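# Restack a large case into a three-case pallet corner

## Task

Take the large case standing next to two smaller cases on the pallet close to the -y end of the track and put it in the free corner of the other pallet, the one holding three cases; those three may be shifted to open space. The two smaller cases have to finish exactly where they began. No case may overhang its pallet edge by more than about a finger's width. A case that drops to the floor may be recovered, but it must finish lid up. At the end the tools must have released everything and moved away, and the result must stay in place without the robot holding it.

## Robot and tools

Robot: two arms, left_arm and right_arm, each on its own carriage on a single track along y at x = 0. left_rail carries left_arm on the +y half, right_rail carries right_arm on the -y half. Each arm base sits at x = 0, y = its carriage position_m, z = 0.04 m, facing +x. Each arm ends in a vacuum tool with four cups in two channels: channel a cups at y = -104.5 mm, channel b at y = +104.5 mm, both pairs at x = -62 and +62 mm in the tool frame. The cups point along the tool's +z axis and span 227 mm (x) by 312 mm (y).

Scene frame: fixed to the table, z = 0 is the table top, +z up, +x the direction the arms face, +y to their left, y = 0 at the track's middle. The table starts at x = 0.50 m and only spans y = -0.90 to 0.90 m; outside that the floor is 0.53 m lower. cam_pallet_north views the -y end, cam_pallet_south the +y end; in both, +y runs roughly rightwards in the image. Other cameras: cam_high, cam_low, cam_left_wrist, cam_right_wrist.

execute_actions(actions): a list of actions run in sequence; each call returns state and images (an empty list just observes). Each action may hold:
- rows: up to 15 rows, one per control step (1/30 s). Each row is one flat list of 16 numbers in [-1, 1] covering both arms: left_arm dx, dy, dz, rx, ry, rz, then left_gripper suction_a, suction_b, then the same eight for right_arm/right_gripper. dx..rz are an offset, not a pose: a target relative to the cup point's measured pose at the action's start (for a call's first action, the last reported pose), expressed in the cup point's own axes. Each row is measured from that same start, not from the prior row. Scale: 1.0 = 0.6 m or 180 degrees; rx, ry, rz form one rotation vector. suction values: 1 on, 0 off, anything above 0.01 counts as on; they persist, and 0 is a real command, so resend the previous values to leave a tool unchanged.
- steps: 1 to 450 control steps, at least the row count, default 15. After the final row the arms keep heading to its target.
- until: ends the action early when all conditions hold, e.g. {"left_rail": {"position_status": ["!=", "moving"]}}; numbers need a comparison ("=", "!=", "<", "<=", ">", ">="). {"all": {"status": "ended"}} and {"any": {"status": "ended"}} wait on motions ending.
- left_rail / right_rail: position_m (left 0.6 to 3 m, right -3 to -0.6 m), an absolute carriage place on the track; speed_m_s 0.01 to 1 (starts at 1, persists); or {"stop": true}. Any out-of-range value or unknown name rejects the whole call.

Each step the commanded pose is limited to 100 mm and 16 degrees from the measured one, and joints have speed limits, so large moves may arrive late; send remaining motion in a later action rather than trusting a hold. Ramp offsets gradually (about 0.01 extra per row, i.e. 6 mm per step) so held cases are not shaken loose. Rows never move carriages, but carriage motion adds to the tool's travel. To drive, send position_m, then wait with an until on position_status; let it arrive (within 0.6 mm) before aiming the tool at scene points. Carriages accelerate and brake at 2 m/s2.

Results: per-arm end_effector_position (m) and end_effector_quat_wxyz in the scene frame, velocities, Hand target lines, Joint positions/velocities (rail, then six joints), Wrist force and Wrist torque in the tool axes (noisy, offset up to ~10 N, saturate near 200 N, may show no reading), suction_measured_a/b (0 to 1; airtight surfaces settle at 0.83 or more, cardboard lower, settles in about 1.3 s), part_present_a/b (1 above 0.09). position_status: moving, done, contact_stop, time_out, stopped, stopped_with_arm, stopped_for_other_arm; position_answer taken or not_taken. "pose unreachable" means the clearance check altered or blocked that arm's command and its carriage brakes. Printed positions can be slightly off, more at long reach.

Gripping: press both cups of a channel fully onto a flat smooth face; an edge, hole or empty cup ruins that channel. Cups compress up to 21 mm. To release, lower in small steps until contact, then in one action switch both channels off and back the tool straight away.

zoom_image(camera, region): region [x0, y0, x1, y1] in pixels of that camera's latest image, at most 504 by 504. read_manual(section) returns only licence text. finished_scene(scene) ends the scene irreversibly; call it only after the cases rest correctly and the tools are released and clear.

Avoid: arm-to-arm collisions or pressing (including held cases, cups, cameras, carriages); contact forces of 400 N or joint torques at their limits (the arm faults for 10 s); dropping, slamming or fast off-center carrying of cases; pushing anything out of the work area.

Each tool is called after "Call:" as name([rows], argument=value, ...), one row to a line, values as JSON.

## Session

Call:
execute_actions(actions=[])

Scene clock: 0.00 s.
left_arm: end_effector_position=(+0.8496, +1.1577, +0.4409) suction_measured_a=0.00 part_present_a=0 suction_measured_b=0.00 part_present_b=0 end_effector_quat_wxyz=(+0.000, -0.001, +1.000, +0.000) end_effector_velocity=(+0.000, -0.000, -0.000) end_effector_angular_velocity=(+0.000, +0.000, -0.000) | right_arm: end_effector_position=(+0.8501, -2.4981, +0.4402) suction_measured_a=0.00 part_present_a=0 suction_measured_b=0.00 part_present_b=0 end_effector_quat_wxyz=(+0.000, -0.000, +1.000, -0.001) end_effector_velocity=(-0.000, +0.000, +0.000) end_effector_angular_velocity=(-0.000, -0.000, +0.000)
Joint positions: left_arm=[ 1.156 -0.238 -1.499  2.092 -2.164 -1.57   1.331] | right_arm=[-2.498 -0.238 -1.498  2.092 -2.165 -1.572  1.332]
Joint velocities: left_arm=[ 0. -0.  0. -0.  0. -0.  0.] | right_arm=[ 0.  0. -0.  0. -0.  0. -0.]
Wrist force (N, on the end effector, along its own x y z axes, offset not removed): no reading
Wrist torque (N m, same axes, about the end effector's origin, offset not removed): no reading
Hand target (left_arm): +0.850, +1.158, +0.441; +0.000, -0.001, +1.000, +0.000
Hand target (right_arm): +0.850, -2.498, +0.440; +0.000, -0.000, +1.000, -0.001
left_rail: position_m=1.156 position_m_goal=1.156 speed_m_s=1.00 position_status=done position_answer=taken refusals=0
right_rail: position_m=-2.498 position_m_goal=-2.498 speed_m_s=1.00 position_status=done position_answer=taken refusals=0

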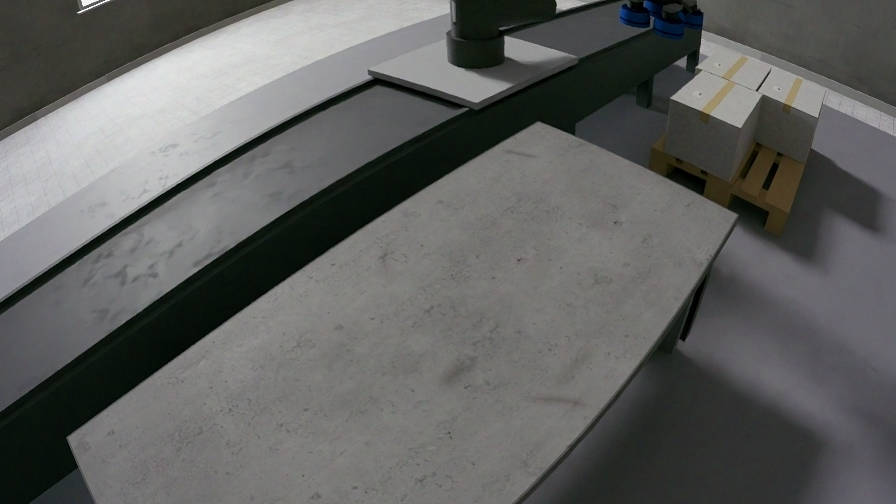

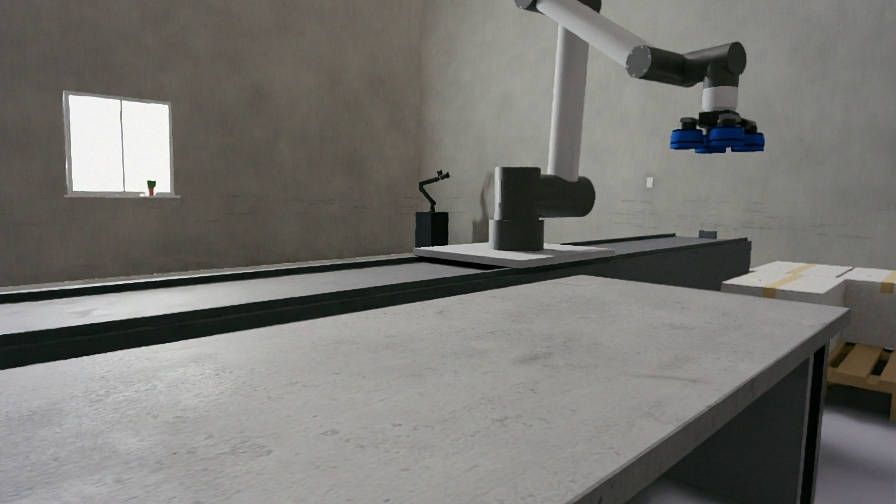

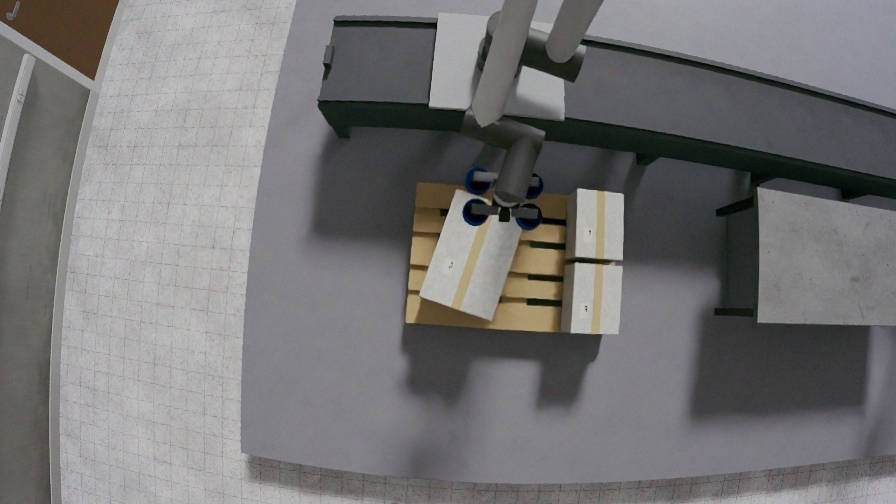

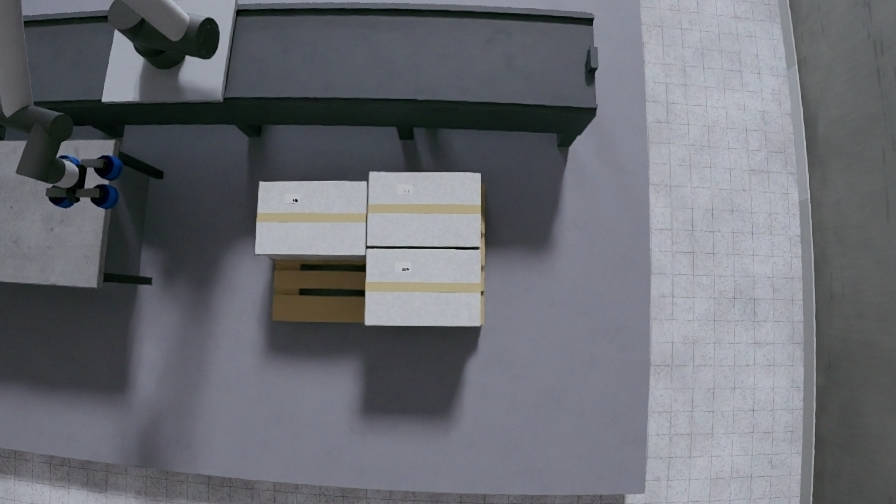

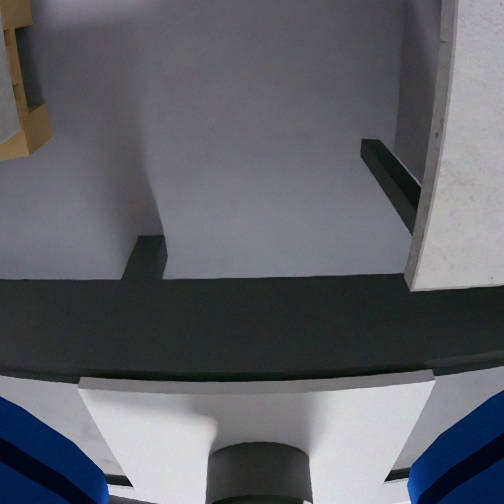

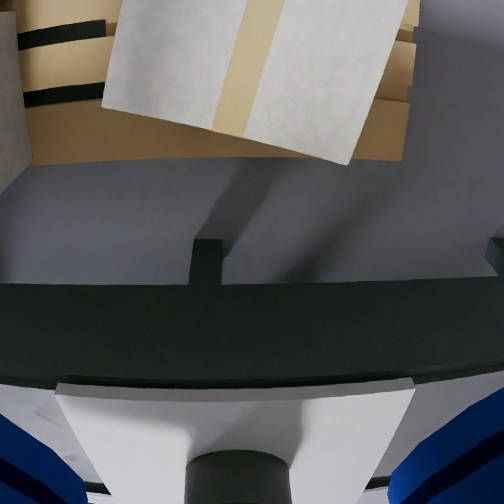

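Call:
zoom_image(camera="cam_pallet_north", region=[380, 140, 660, 360])

Call:
zoom_image(camera="cam_pallet_south", region=[230, 140, 510, 360])

Region (380, 140, 660, 360) of cam_pallet_north's 896x504 image, scaled by 1.800, with more detail than that image has; it fills the top 396 rows of this view, and the rest is white.

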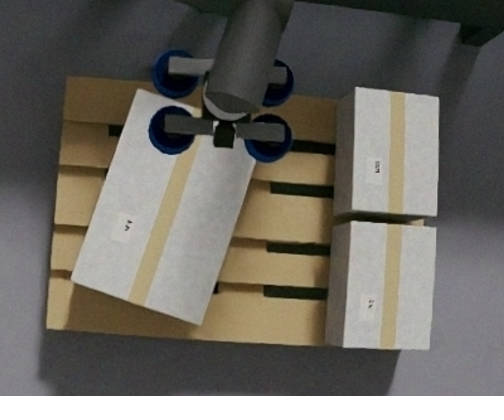

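Region (230, 140, 510, 360) of cam_pallet_south's 896x504 image, scaled by 1.800, with more detail than that image has; it fills the top 396 rows of this view, and the rest is white.

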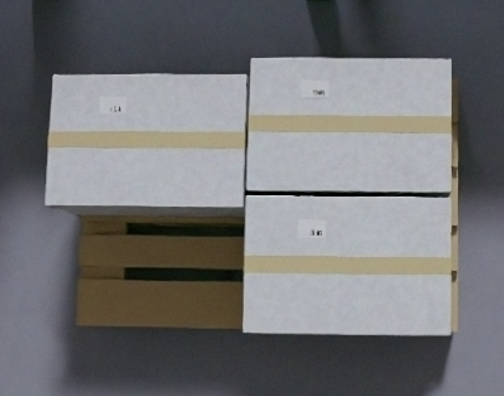

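Call:
execute_actions([
  {"rows":[[0,0,0,0,0,0,0,0,-0.1,-0.05,0.1,0,0,0.03,0,0],[0,0,0,0,0,0,0,0,-0.35,-0.15,0.65,0,0,0.083,0,0]],"steps":50},
])

Call:
zoom_image(camera="cam_pallet_north", region=[380, 140, 660, 360])

Scene clock: 2.30 s.
left_arm: end_effector_position=(+0.8496, +1.1577, +0.4409) suction_measured_a=0.00 part_present_a=0 suction_measured_b=0.00 part_present_b=0 end_effector_quat_wxyz=(+0.000, -0.001, +1.000, +0.000) end_effector_velocity=(-0.000, +0.000, +0.000) end_effector_angular_velocity=(-0.000, -0.000, -0.000) | right_arm: end_effector_position=(+1.0601, -2.5881, +0.0502) suction_measured_a=0.00 part_present_a=0 suction_measured_b=0.00 part_present_b=0 end_effector_quat_wxyz=(+0.000, +0.130, +0.992, -0.001) end_effector_velocity=(+0.000, +0.000, -0.000) end_effector_angular_velocity=(+0.000, +0.000, +0.000)
Joint positions: left_arm=[ 1.156 -0.238 -1.499  2.092 -2.164 -1.57   1.331] | right_arm=[-2.498 -0.275 -0.929  1.968 -2.611 -1.572  1.557]
Joint velocities: left_arm=[ 0.  0. -0.  0. -0.  0.  0.] | right_arm=[ 0.  0.  0. -0. -0. -0.  0.]
Wrist force (N, on the end effector, along its own x y z axes, offset not removed): left_arm=[-6.2 4.1 -3.2] | right_arm=[0.0 3.7 -6.2]
Wrist torque (N m, same axes, about the end effector's origin, offset not removed): left_arm=[0.23 0.92 -0.63] | right_arm=[0.54 0.48 -0.49]
Hand target (left_arm): +0.850, +1.158, +0.441; +0.000, -0.001, +1.000, +0.000
Hand target (right_arm): +1.060, -2.588, +0.050; +0.000, +0.130, +0.992, -0.001
Off the commanded pose (left_arm): 0.000 m, 0 deg.
Off the commanded pose (right_arm): 0.001 m, 0 deg.
left_rail: position_m=1.156 position_m_goal=1.156 speed_m_s=1.00 position_status=done position_answer=taken refusals=0
right_rail: position_m=-2.498 position_m_goal=-2.498 speed_m_s=1.00 position_status=done position_answer=taken refusals=0

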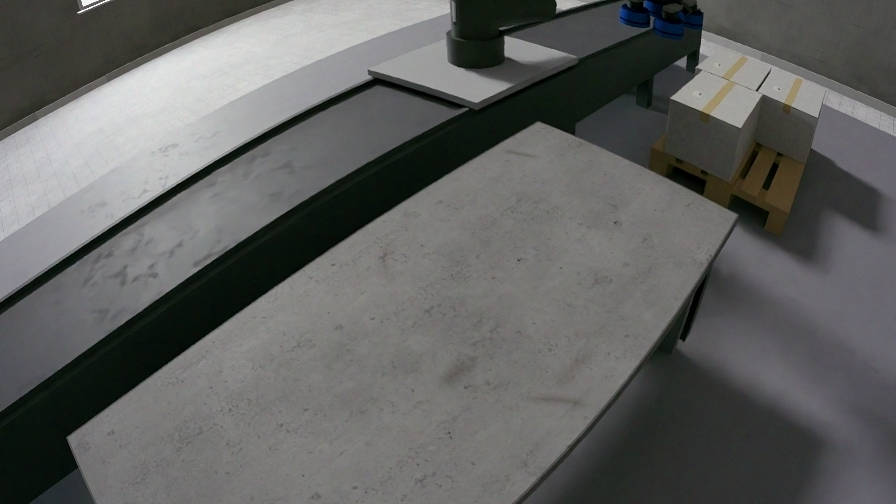

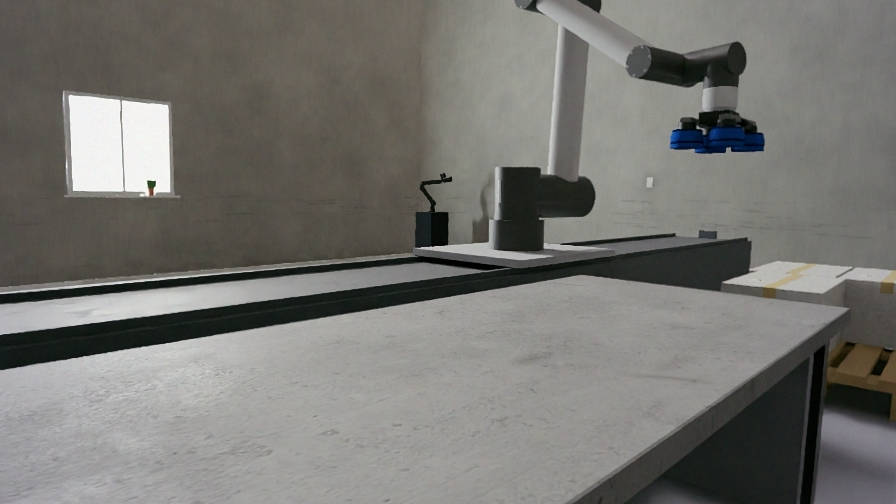

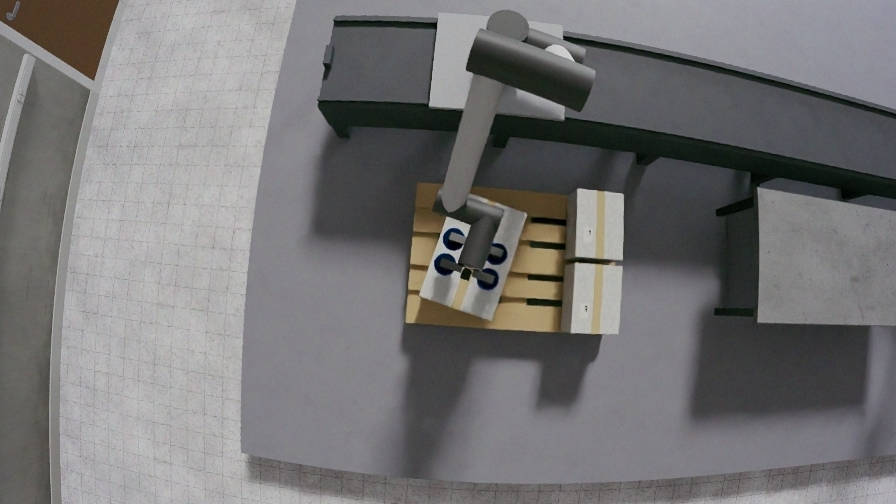

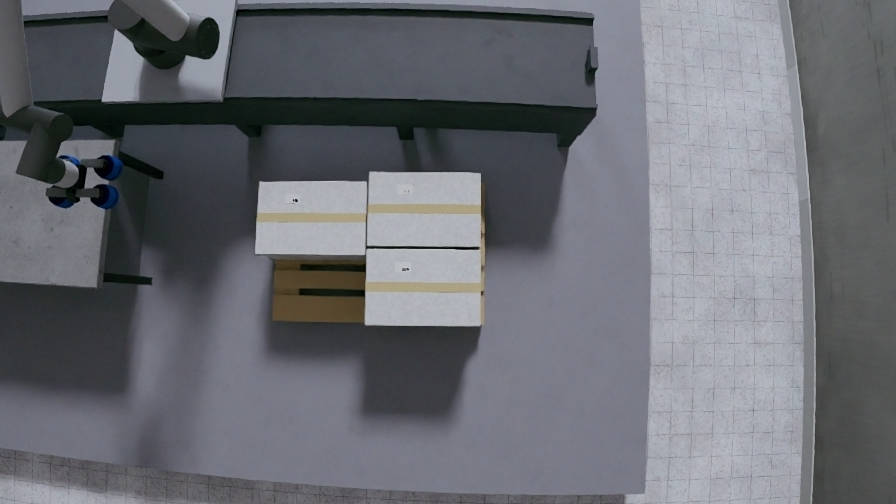

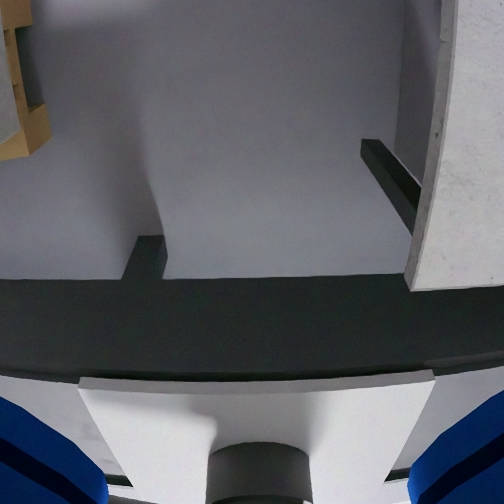

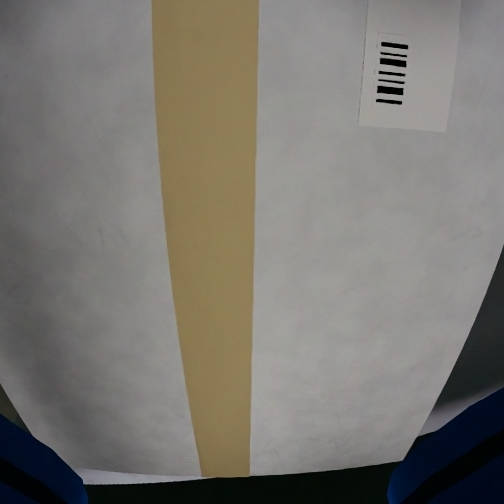

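Region (380, 140, 660, 360) of cam_pallet_north's 896x504 image, scaled by 1.800, with more detail than that image has; it fills the top 396 rows of this view, and the rest is white.

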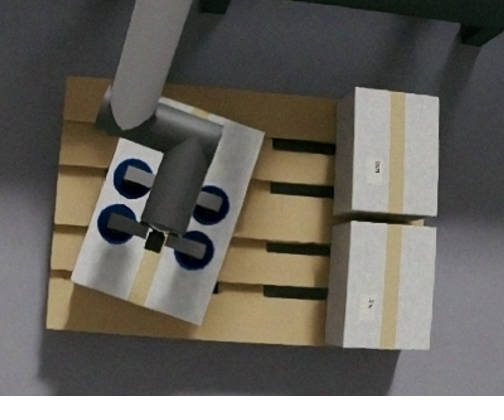

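Call:
execute_actions([
  {"left_rail":{"position_m":1.9},"rows":[[0,0,0.1,0,0,0.1,0,0,0.035,0.015,0.05,0,0,0,1,1],[0,0,0.62,0,0,0.5,0,0,0.035,0.015,0.1,0,0,0,1,1],[0,0,0.62,0,0,0.5,0,0,0.035,0.015,0.17,0,0,0,1,1]],"steps":60},
])

Scene clock: 4.47 s.
left_arm: end_effector_position=(+0.8500, +1.9009, +0.0689) suction_measured_a=0.00 part_present_a=0 suction_measured_b=0.00 part_present_b=0 end_effector_quat_wxyz=(-0.000, +0.706, +0.708, +0.000) end_effector_velocity=(-0.000, +0.000, +0.000) end_effector_angular_velocity=(-0.000, +0.000, +0.000) | right_arm: end_effector_position=(+1.0421, -2.5740, -0.0518) suction_measured_a=0.00 part_present_a=0 suction_measured_b=0.00 part_present_b=0 end_effector_quat_wxyz=(+0.000, +0.130, +0.992, -0.001) end_effector_velocity=(+0.000, +0.000, -0.000) end_effector_angular_velocity=(+0.000, +0.000, +0.000)
Joint positions: left_arm=[ 1.9   -0.238 -1.082  2.285 -2.775 -1.57   2.901] | right_arm=[-2.498 -0.266 -0.824  2.    -2.747 -1.572  1.565]
Joint velocities: left_arm=[ 0.  0.  0.  0. -0. -0.  0.] | right_arm=[ 0.  0.  0. -0.  0.  0. -0.]
Wrist force (N, on the end effector, along its own x y z axes, offset not removed): left_arm=[-7.8 2.9 -2.2] | right_arm=[1.0 4.3 -7.1]
Wrist torque (N m, same axes, about the end effector's origin, offset not removed): left_arm=[0.19 1.21 -0.63] | right_arm=[0.60 0.32 -0.51]
Hand target (left_arm): +0.850, +1.901, +0.069; -0.000, +0.706, +0.708, +0.000
Hand target (right_arm): +1.042, -2.574, -0.052; +0.000, +0.130, +0.992, -0.001
Off the commanded pose (left_arm): 0.000 m, 0 deg.
Off the commanded pose (right_arm): 0.000 m, 0 deg.
left_rail: position_m=1.900 position_m_goal=1.900 speed_m_s=1.00 position_status=done position_answer=taken refusals=0
right_rail: position_m=-2.498 position_m_goal=-2.498 speed_m_s=1.00 position_status=done position_answer=taken refusals=0

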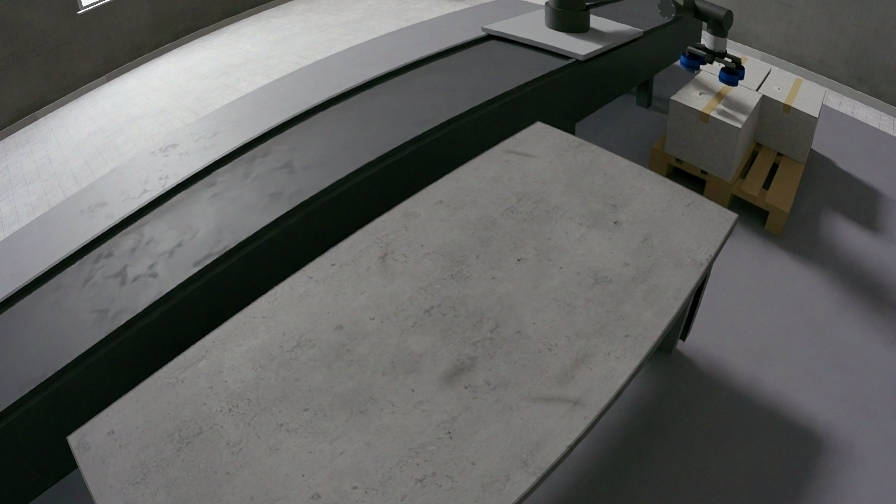

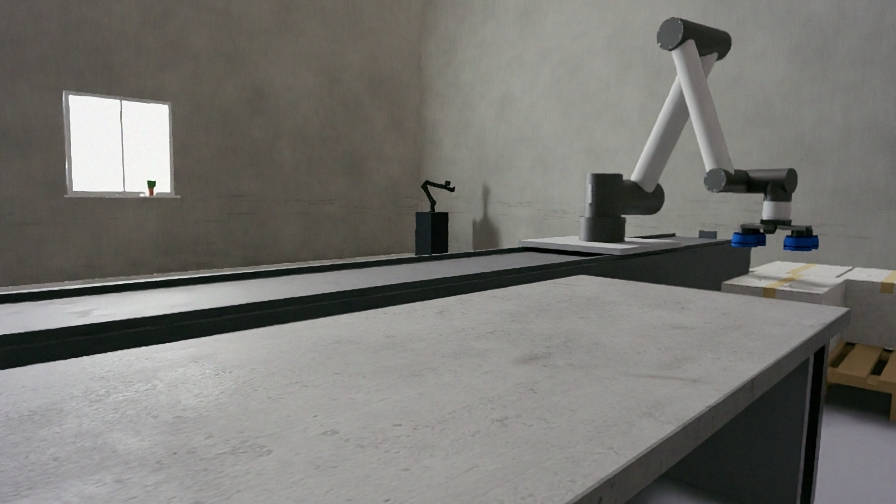

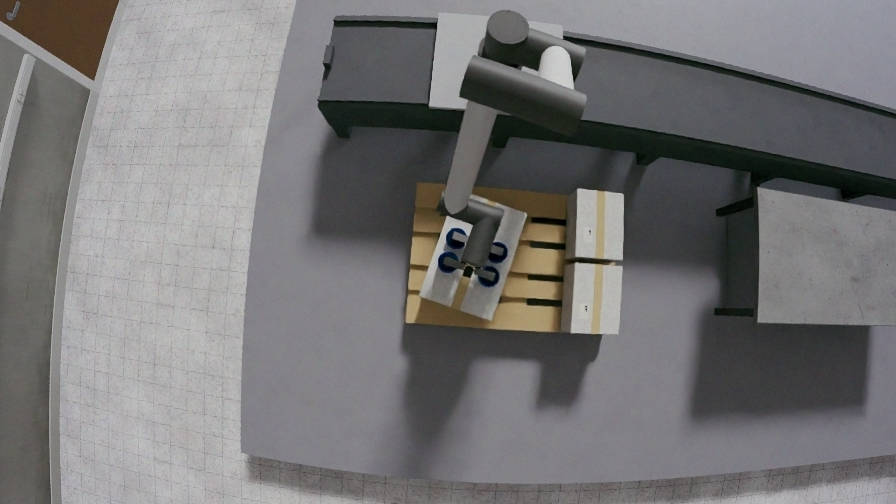

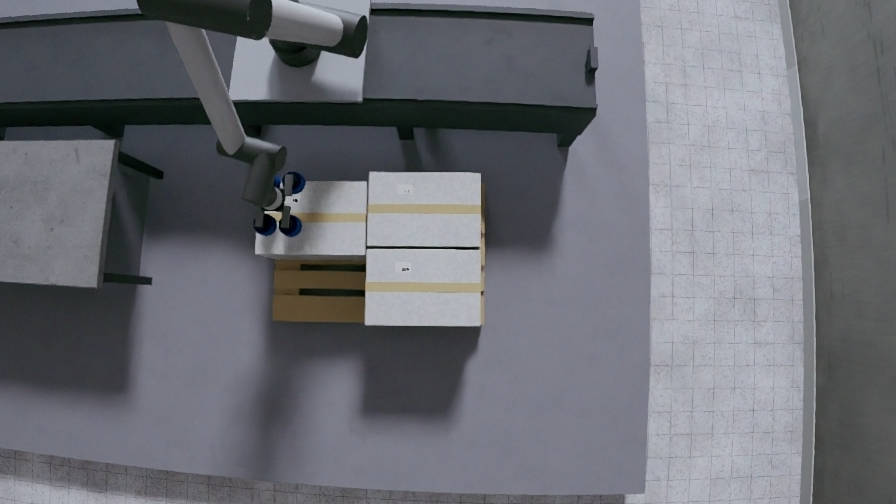

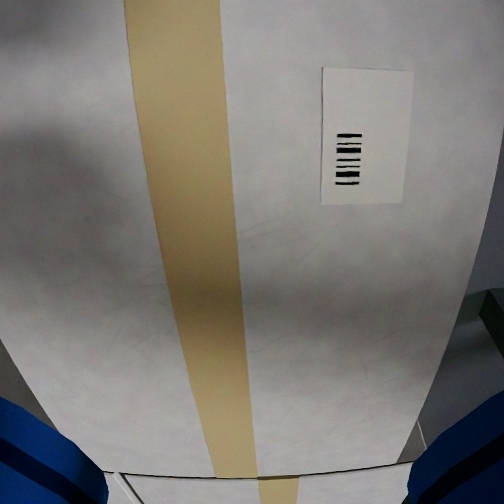

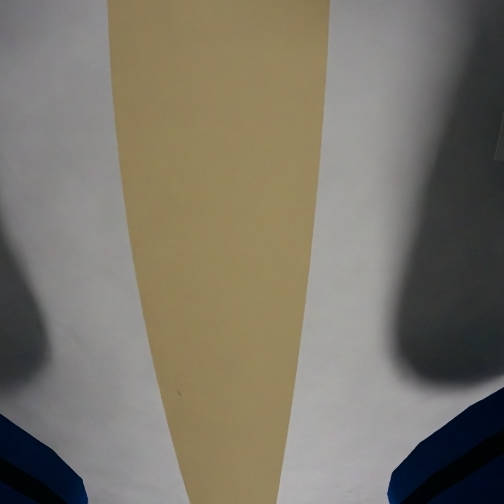

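Call:
execute_actions([
  {"rows":[[0.1,0.03,0.05,0,0,0,0,0,0,0,0.02,0,0,0,1,1],[0.2,0.07,0.2,0,0,0,0,0,0,0,0.05,0,0,0,1,1]],"steps":30},
])

Scene clock: 5.57 s.
left_arm: end_effector_position=(+0.8920, +2.0209, -0.0510) suction_measured_a=0.00 part_present_a=0 suction_measured_b=0.00 part_present_b=0 end_effector_quat_wxyz=(-0.000, +0.706, +0.708, +0.000) end_effector_velocity=(+0.000, +0.000, -0.000) end_effector_angular_velocity=(-0.000, +0.000, +0.000) | right_arm: end_effector_position=(+1.0421, -2.5740, -0.0817) suction_measured_a=0.00 part_present_a=0 suction_measured_b=0.00 part_present_b=0 end_effector_quat_wxyz=(+0.000, +0.130, +0.992, -0.001) end_effector_velocity=(-0.000, +0.000, -0.000) end_effector_angular_velocity=(+0.000, +0.000, -0.000)
Joint positions: left_arm=[ 1.9   -0.091 -0.888  2.217 -2.901 -1.57   3.049] | right_arm=[-2.498 -0.266 -0.789  1.997 -2.78  -1.572  1.565]
Joint velocities: left_arm=[ 0.  0.  0. -0. -0. -0.  0.] | right_arm=[ 0. -0.  0.  0. -0.  0. -0.]
Wrist force (N, on the end effector, along its own x y z axes, offset not removed): left_arm=[-4.6 4.2 -1.7] | right_arm=[1.0 4.1 -4.6]
Wrist torque (N m, same axes, about the end effector's origin, offset not removed): left_arm=[0.27 0.78 -0.61] | right_arm=[0.69 0.35 -0.41]
Hand target (left_arm): +0.892, +2.021, -0.051; -0.000, +0.706, +0.708, +0.000
Hand target (right_arm): +1.042, -2.574, -0.082; +0.000, +0.130, +0.992, -0.001
Off the commanded pose (left_arm): 0.000 m, 0 deg.
Off the commanded pose (right_arm): 0.000 m, 0 deg.
left_rail: position_m=1.900 position_m_goal=1.900 speed_m_s=1.00 position_status=done position_answer=taken refusals=0
right_rail: position_m=-2.498 position_m_goal=-2.498 speed_m_s=1.00 position_status=done position_answer=taken refusals=0

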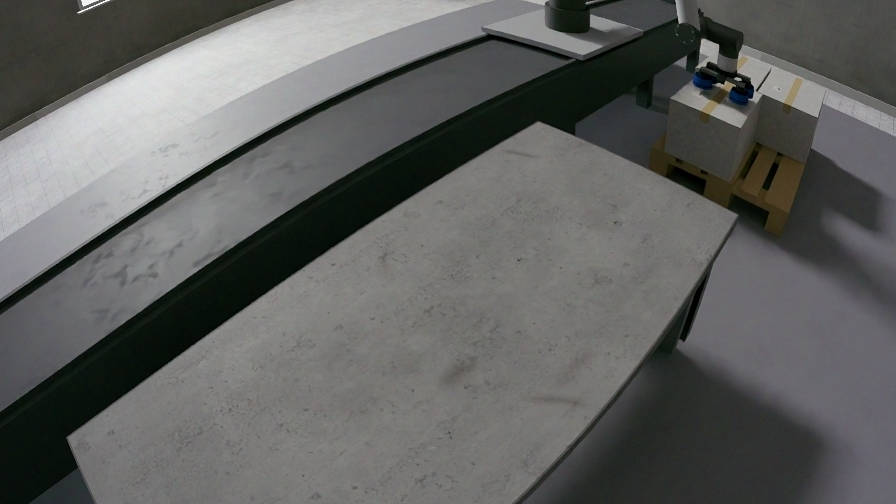

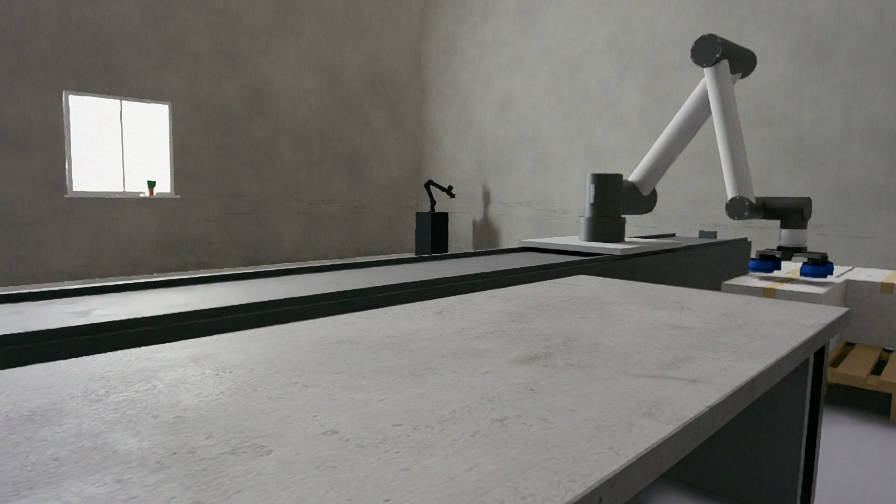

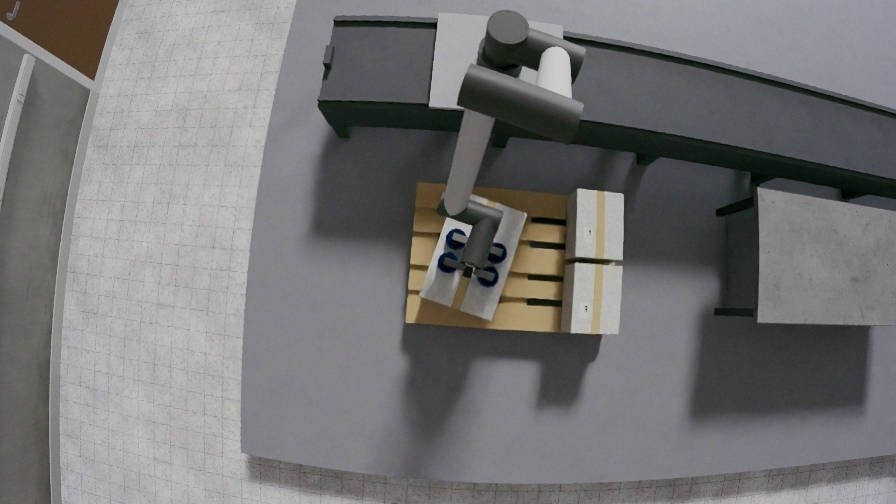

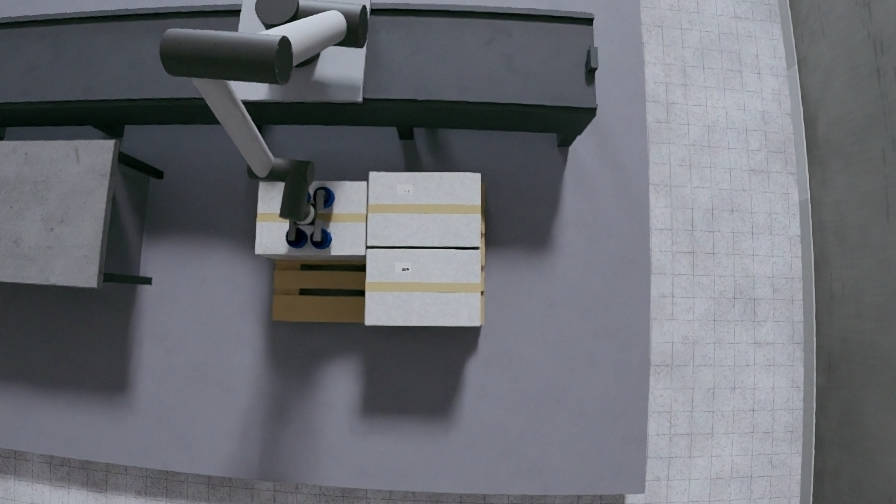

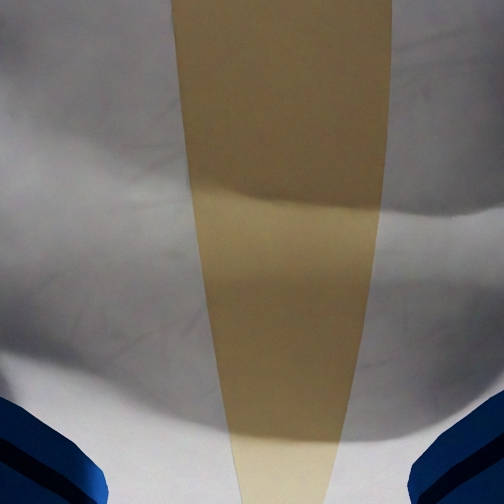

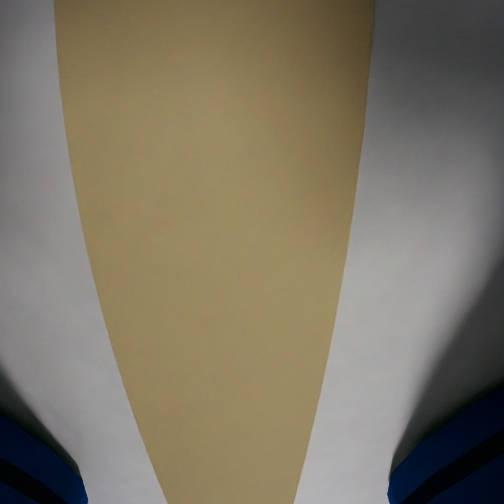

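Call:
execute_actions([
  {"rows":[[0,-0.01,0.04,0,0,0,1,1,0,0,0.015,0,0,0,1,1],[0,-0.01,0.08,0,0,0,1,1,0,0,0.03,0,0,0,1,1]],"steps":40},
])

Scene clock: 6.97 s.
left_arm: end_effector_position=(+0.8861, +2.0210, -0.0990) suction_measured_a=0.90 part_present_a=1 suction_measured_b=0.90 part_present_b=1 end_effector_quat_wxyz=(-0.000, +0.706, +0.708, +0.000) end_effector_velocity=(+0.000, +0.000, -0.000) end_effector_angular_velocity=(+0.000, -0.000, -0.000) | right_arm: end_effector_position=(+1.0422, -2.5739, -0.0997) suction_measured_a=0.96 part_present_a=1 suction_measured_b=0.96 part_present_b=1 end_effector_quat_wxyz=(+0.000, +0.130, +0.992, -0.001) end_effector_velocity=(-0.000, +0.000, -0.000) end_effector_angular_velocity=(+0.000, +0.000, +0.000)
Joint positions: left_arm=[ 1.9   -0.091 -0.821  2.22  -2.97  -1.57   3.048] | right_arm=[-2.498 -0.266 -0.767  1.994 -2.799 -1.572  1.565]
Joint velocities: left_arm=[ 0. -0.  0. -0. -0.  0.  0.] | right_arm=[ 0.  0.  0.  0. -0. -0. -0.]
Wrist force (N, on the end effector, along its own x y z axes, offset not removed): left_arm=[-6.6 5.9 32.4] | right_arm=[2.2 4.5 14.6]
Wrist torque (N m, same axes, about the end effector's origin, offset not removed): left_arm=[1.20 -2.75 -0.65] | right_arm=[1.02 -9.75 -0.44]
Hand target (left_arm): +0.886, +2.021, -0.099; -0.000, +0.706, +0.708, +0.000
Hand target (right_arm): +1.042, -2.574, -0.100; +0.000, +0.130, +0.992, -0.001
Off the commanded pose (left_arm): 0.000 m, 0 deg.
Off the commanded pose (right_arm): 0.000 m, 0 deg.
left_rail: position_m=1.900 position_m_goal=1.900 speed_m_s=1.00 position_status=done position_answer=taken refusals=0
right_rail: position_m=-2.498 position_m_goal=-2.498 speed_m_s=1.00 position_status=done position_answer=taken refusals=0

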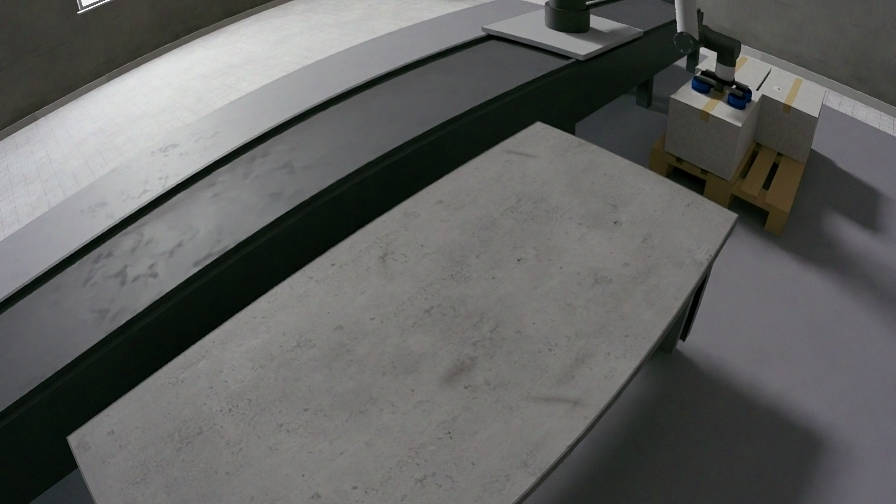

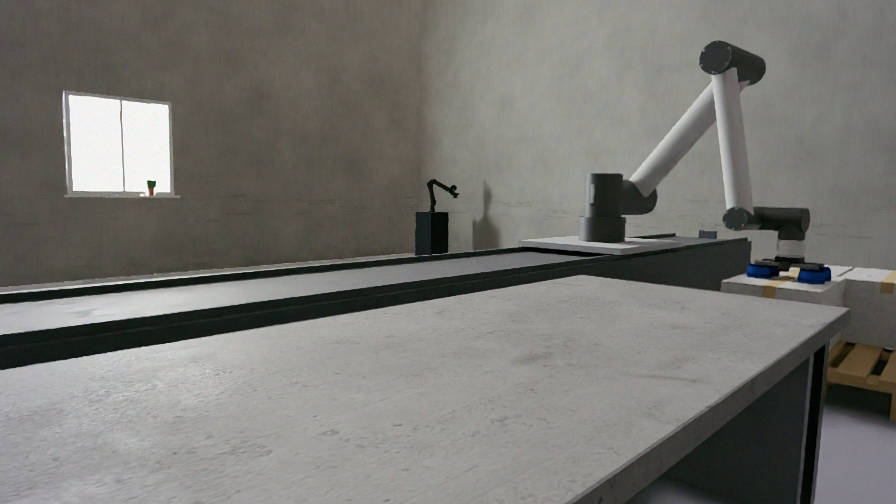

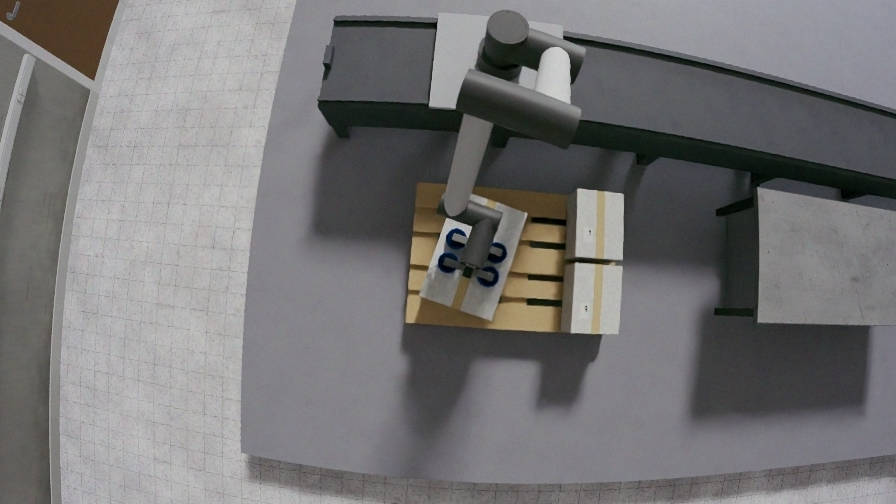

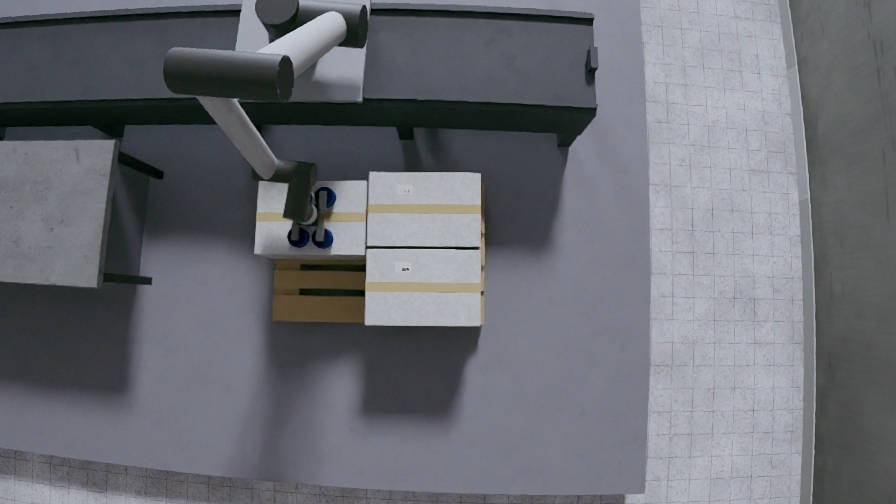

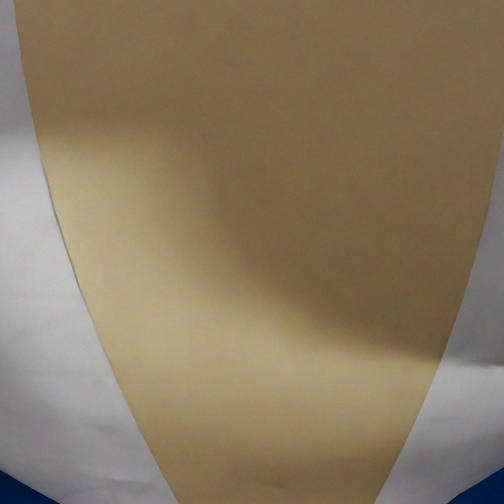

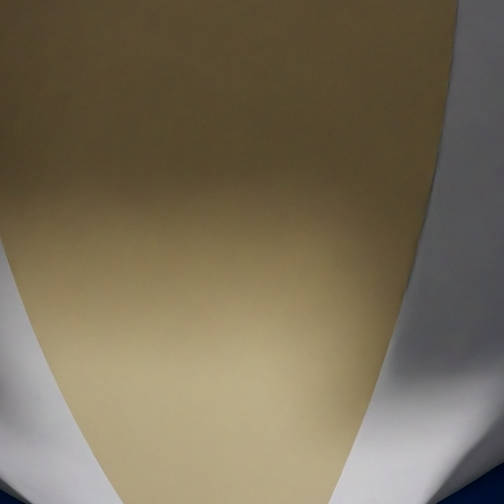

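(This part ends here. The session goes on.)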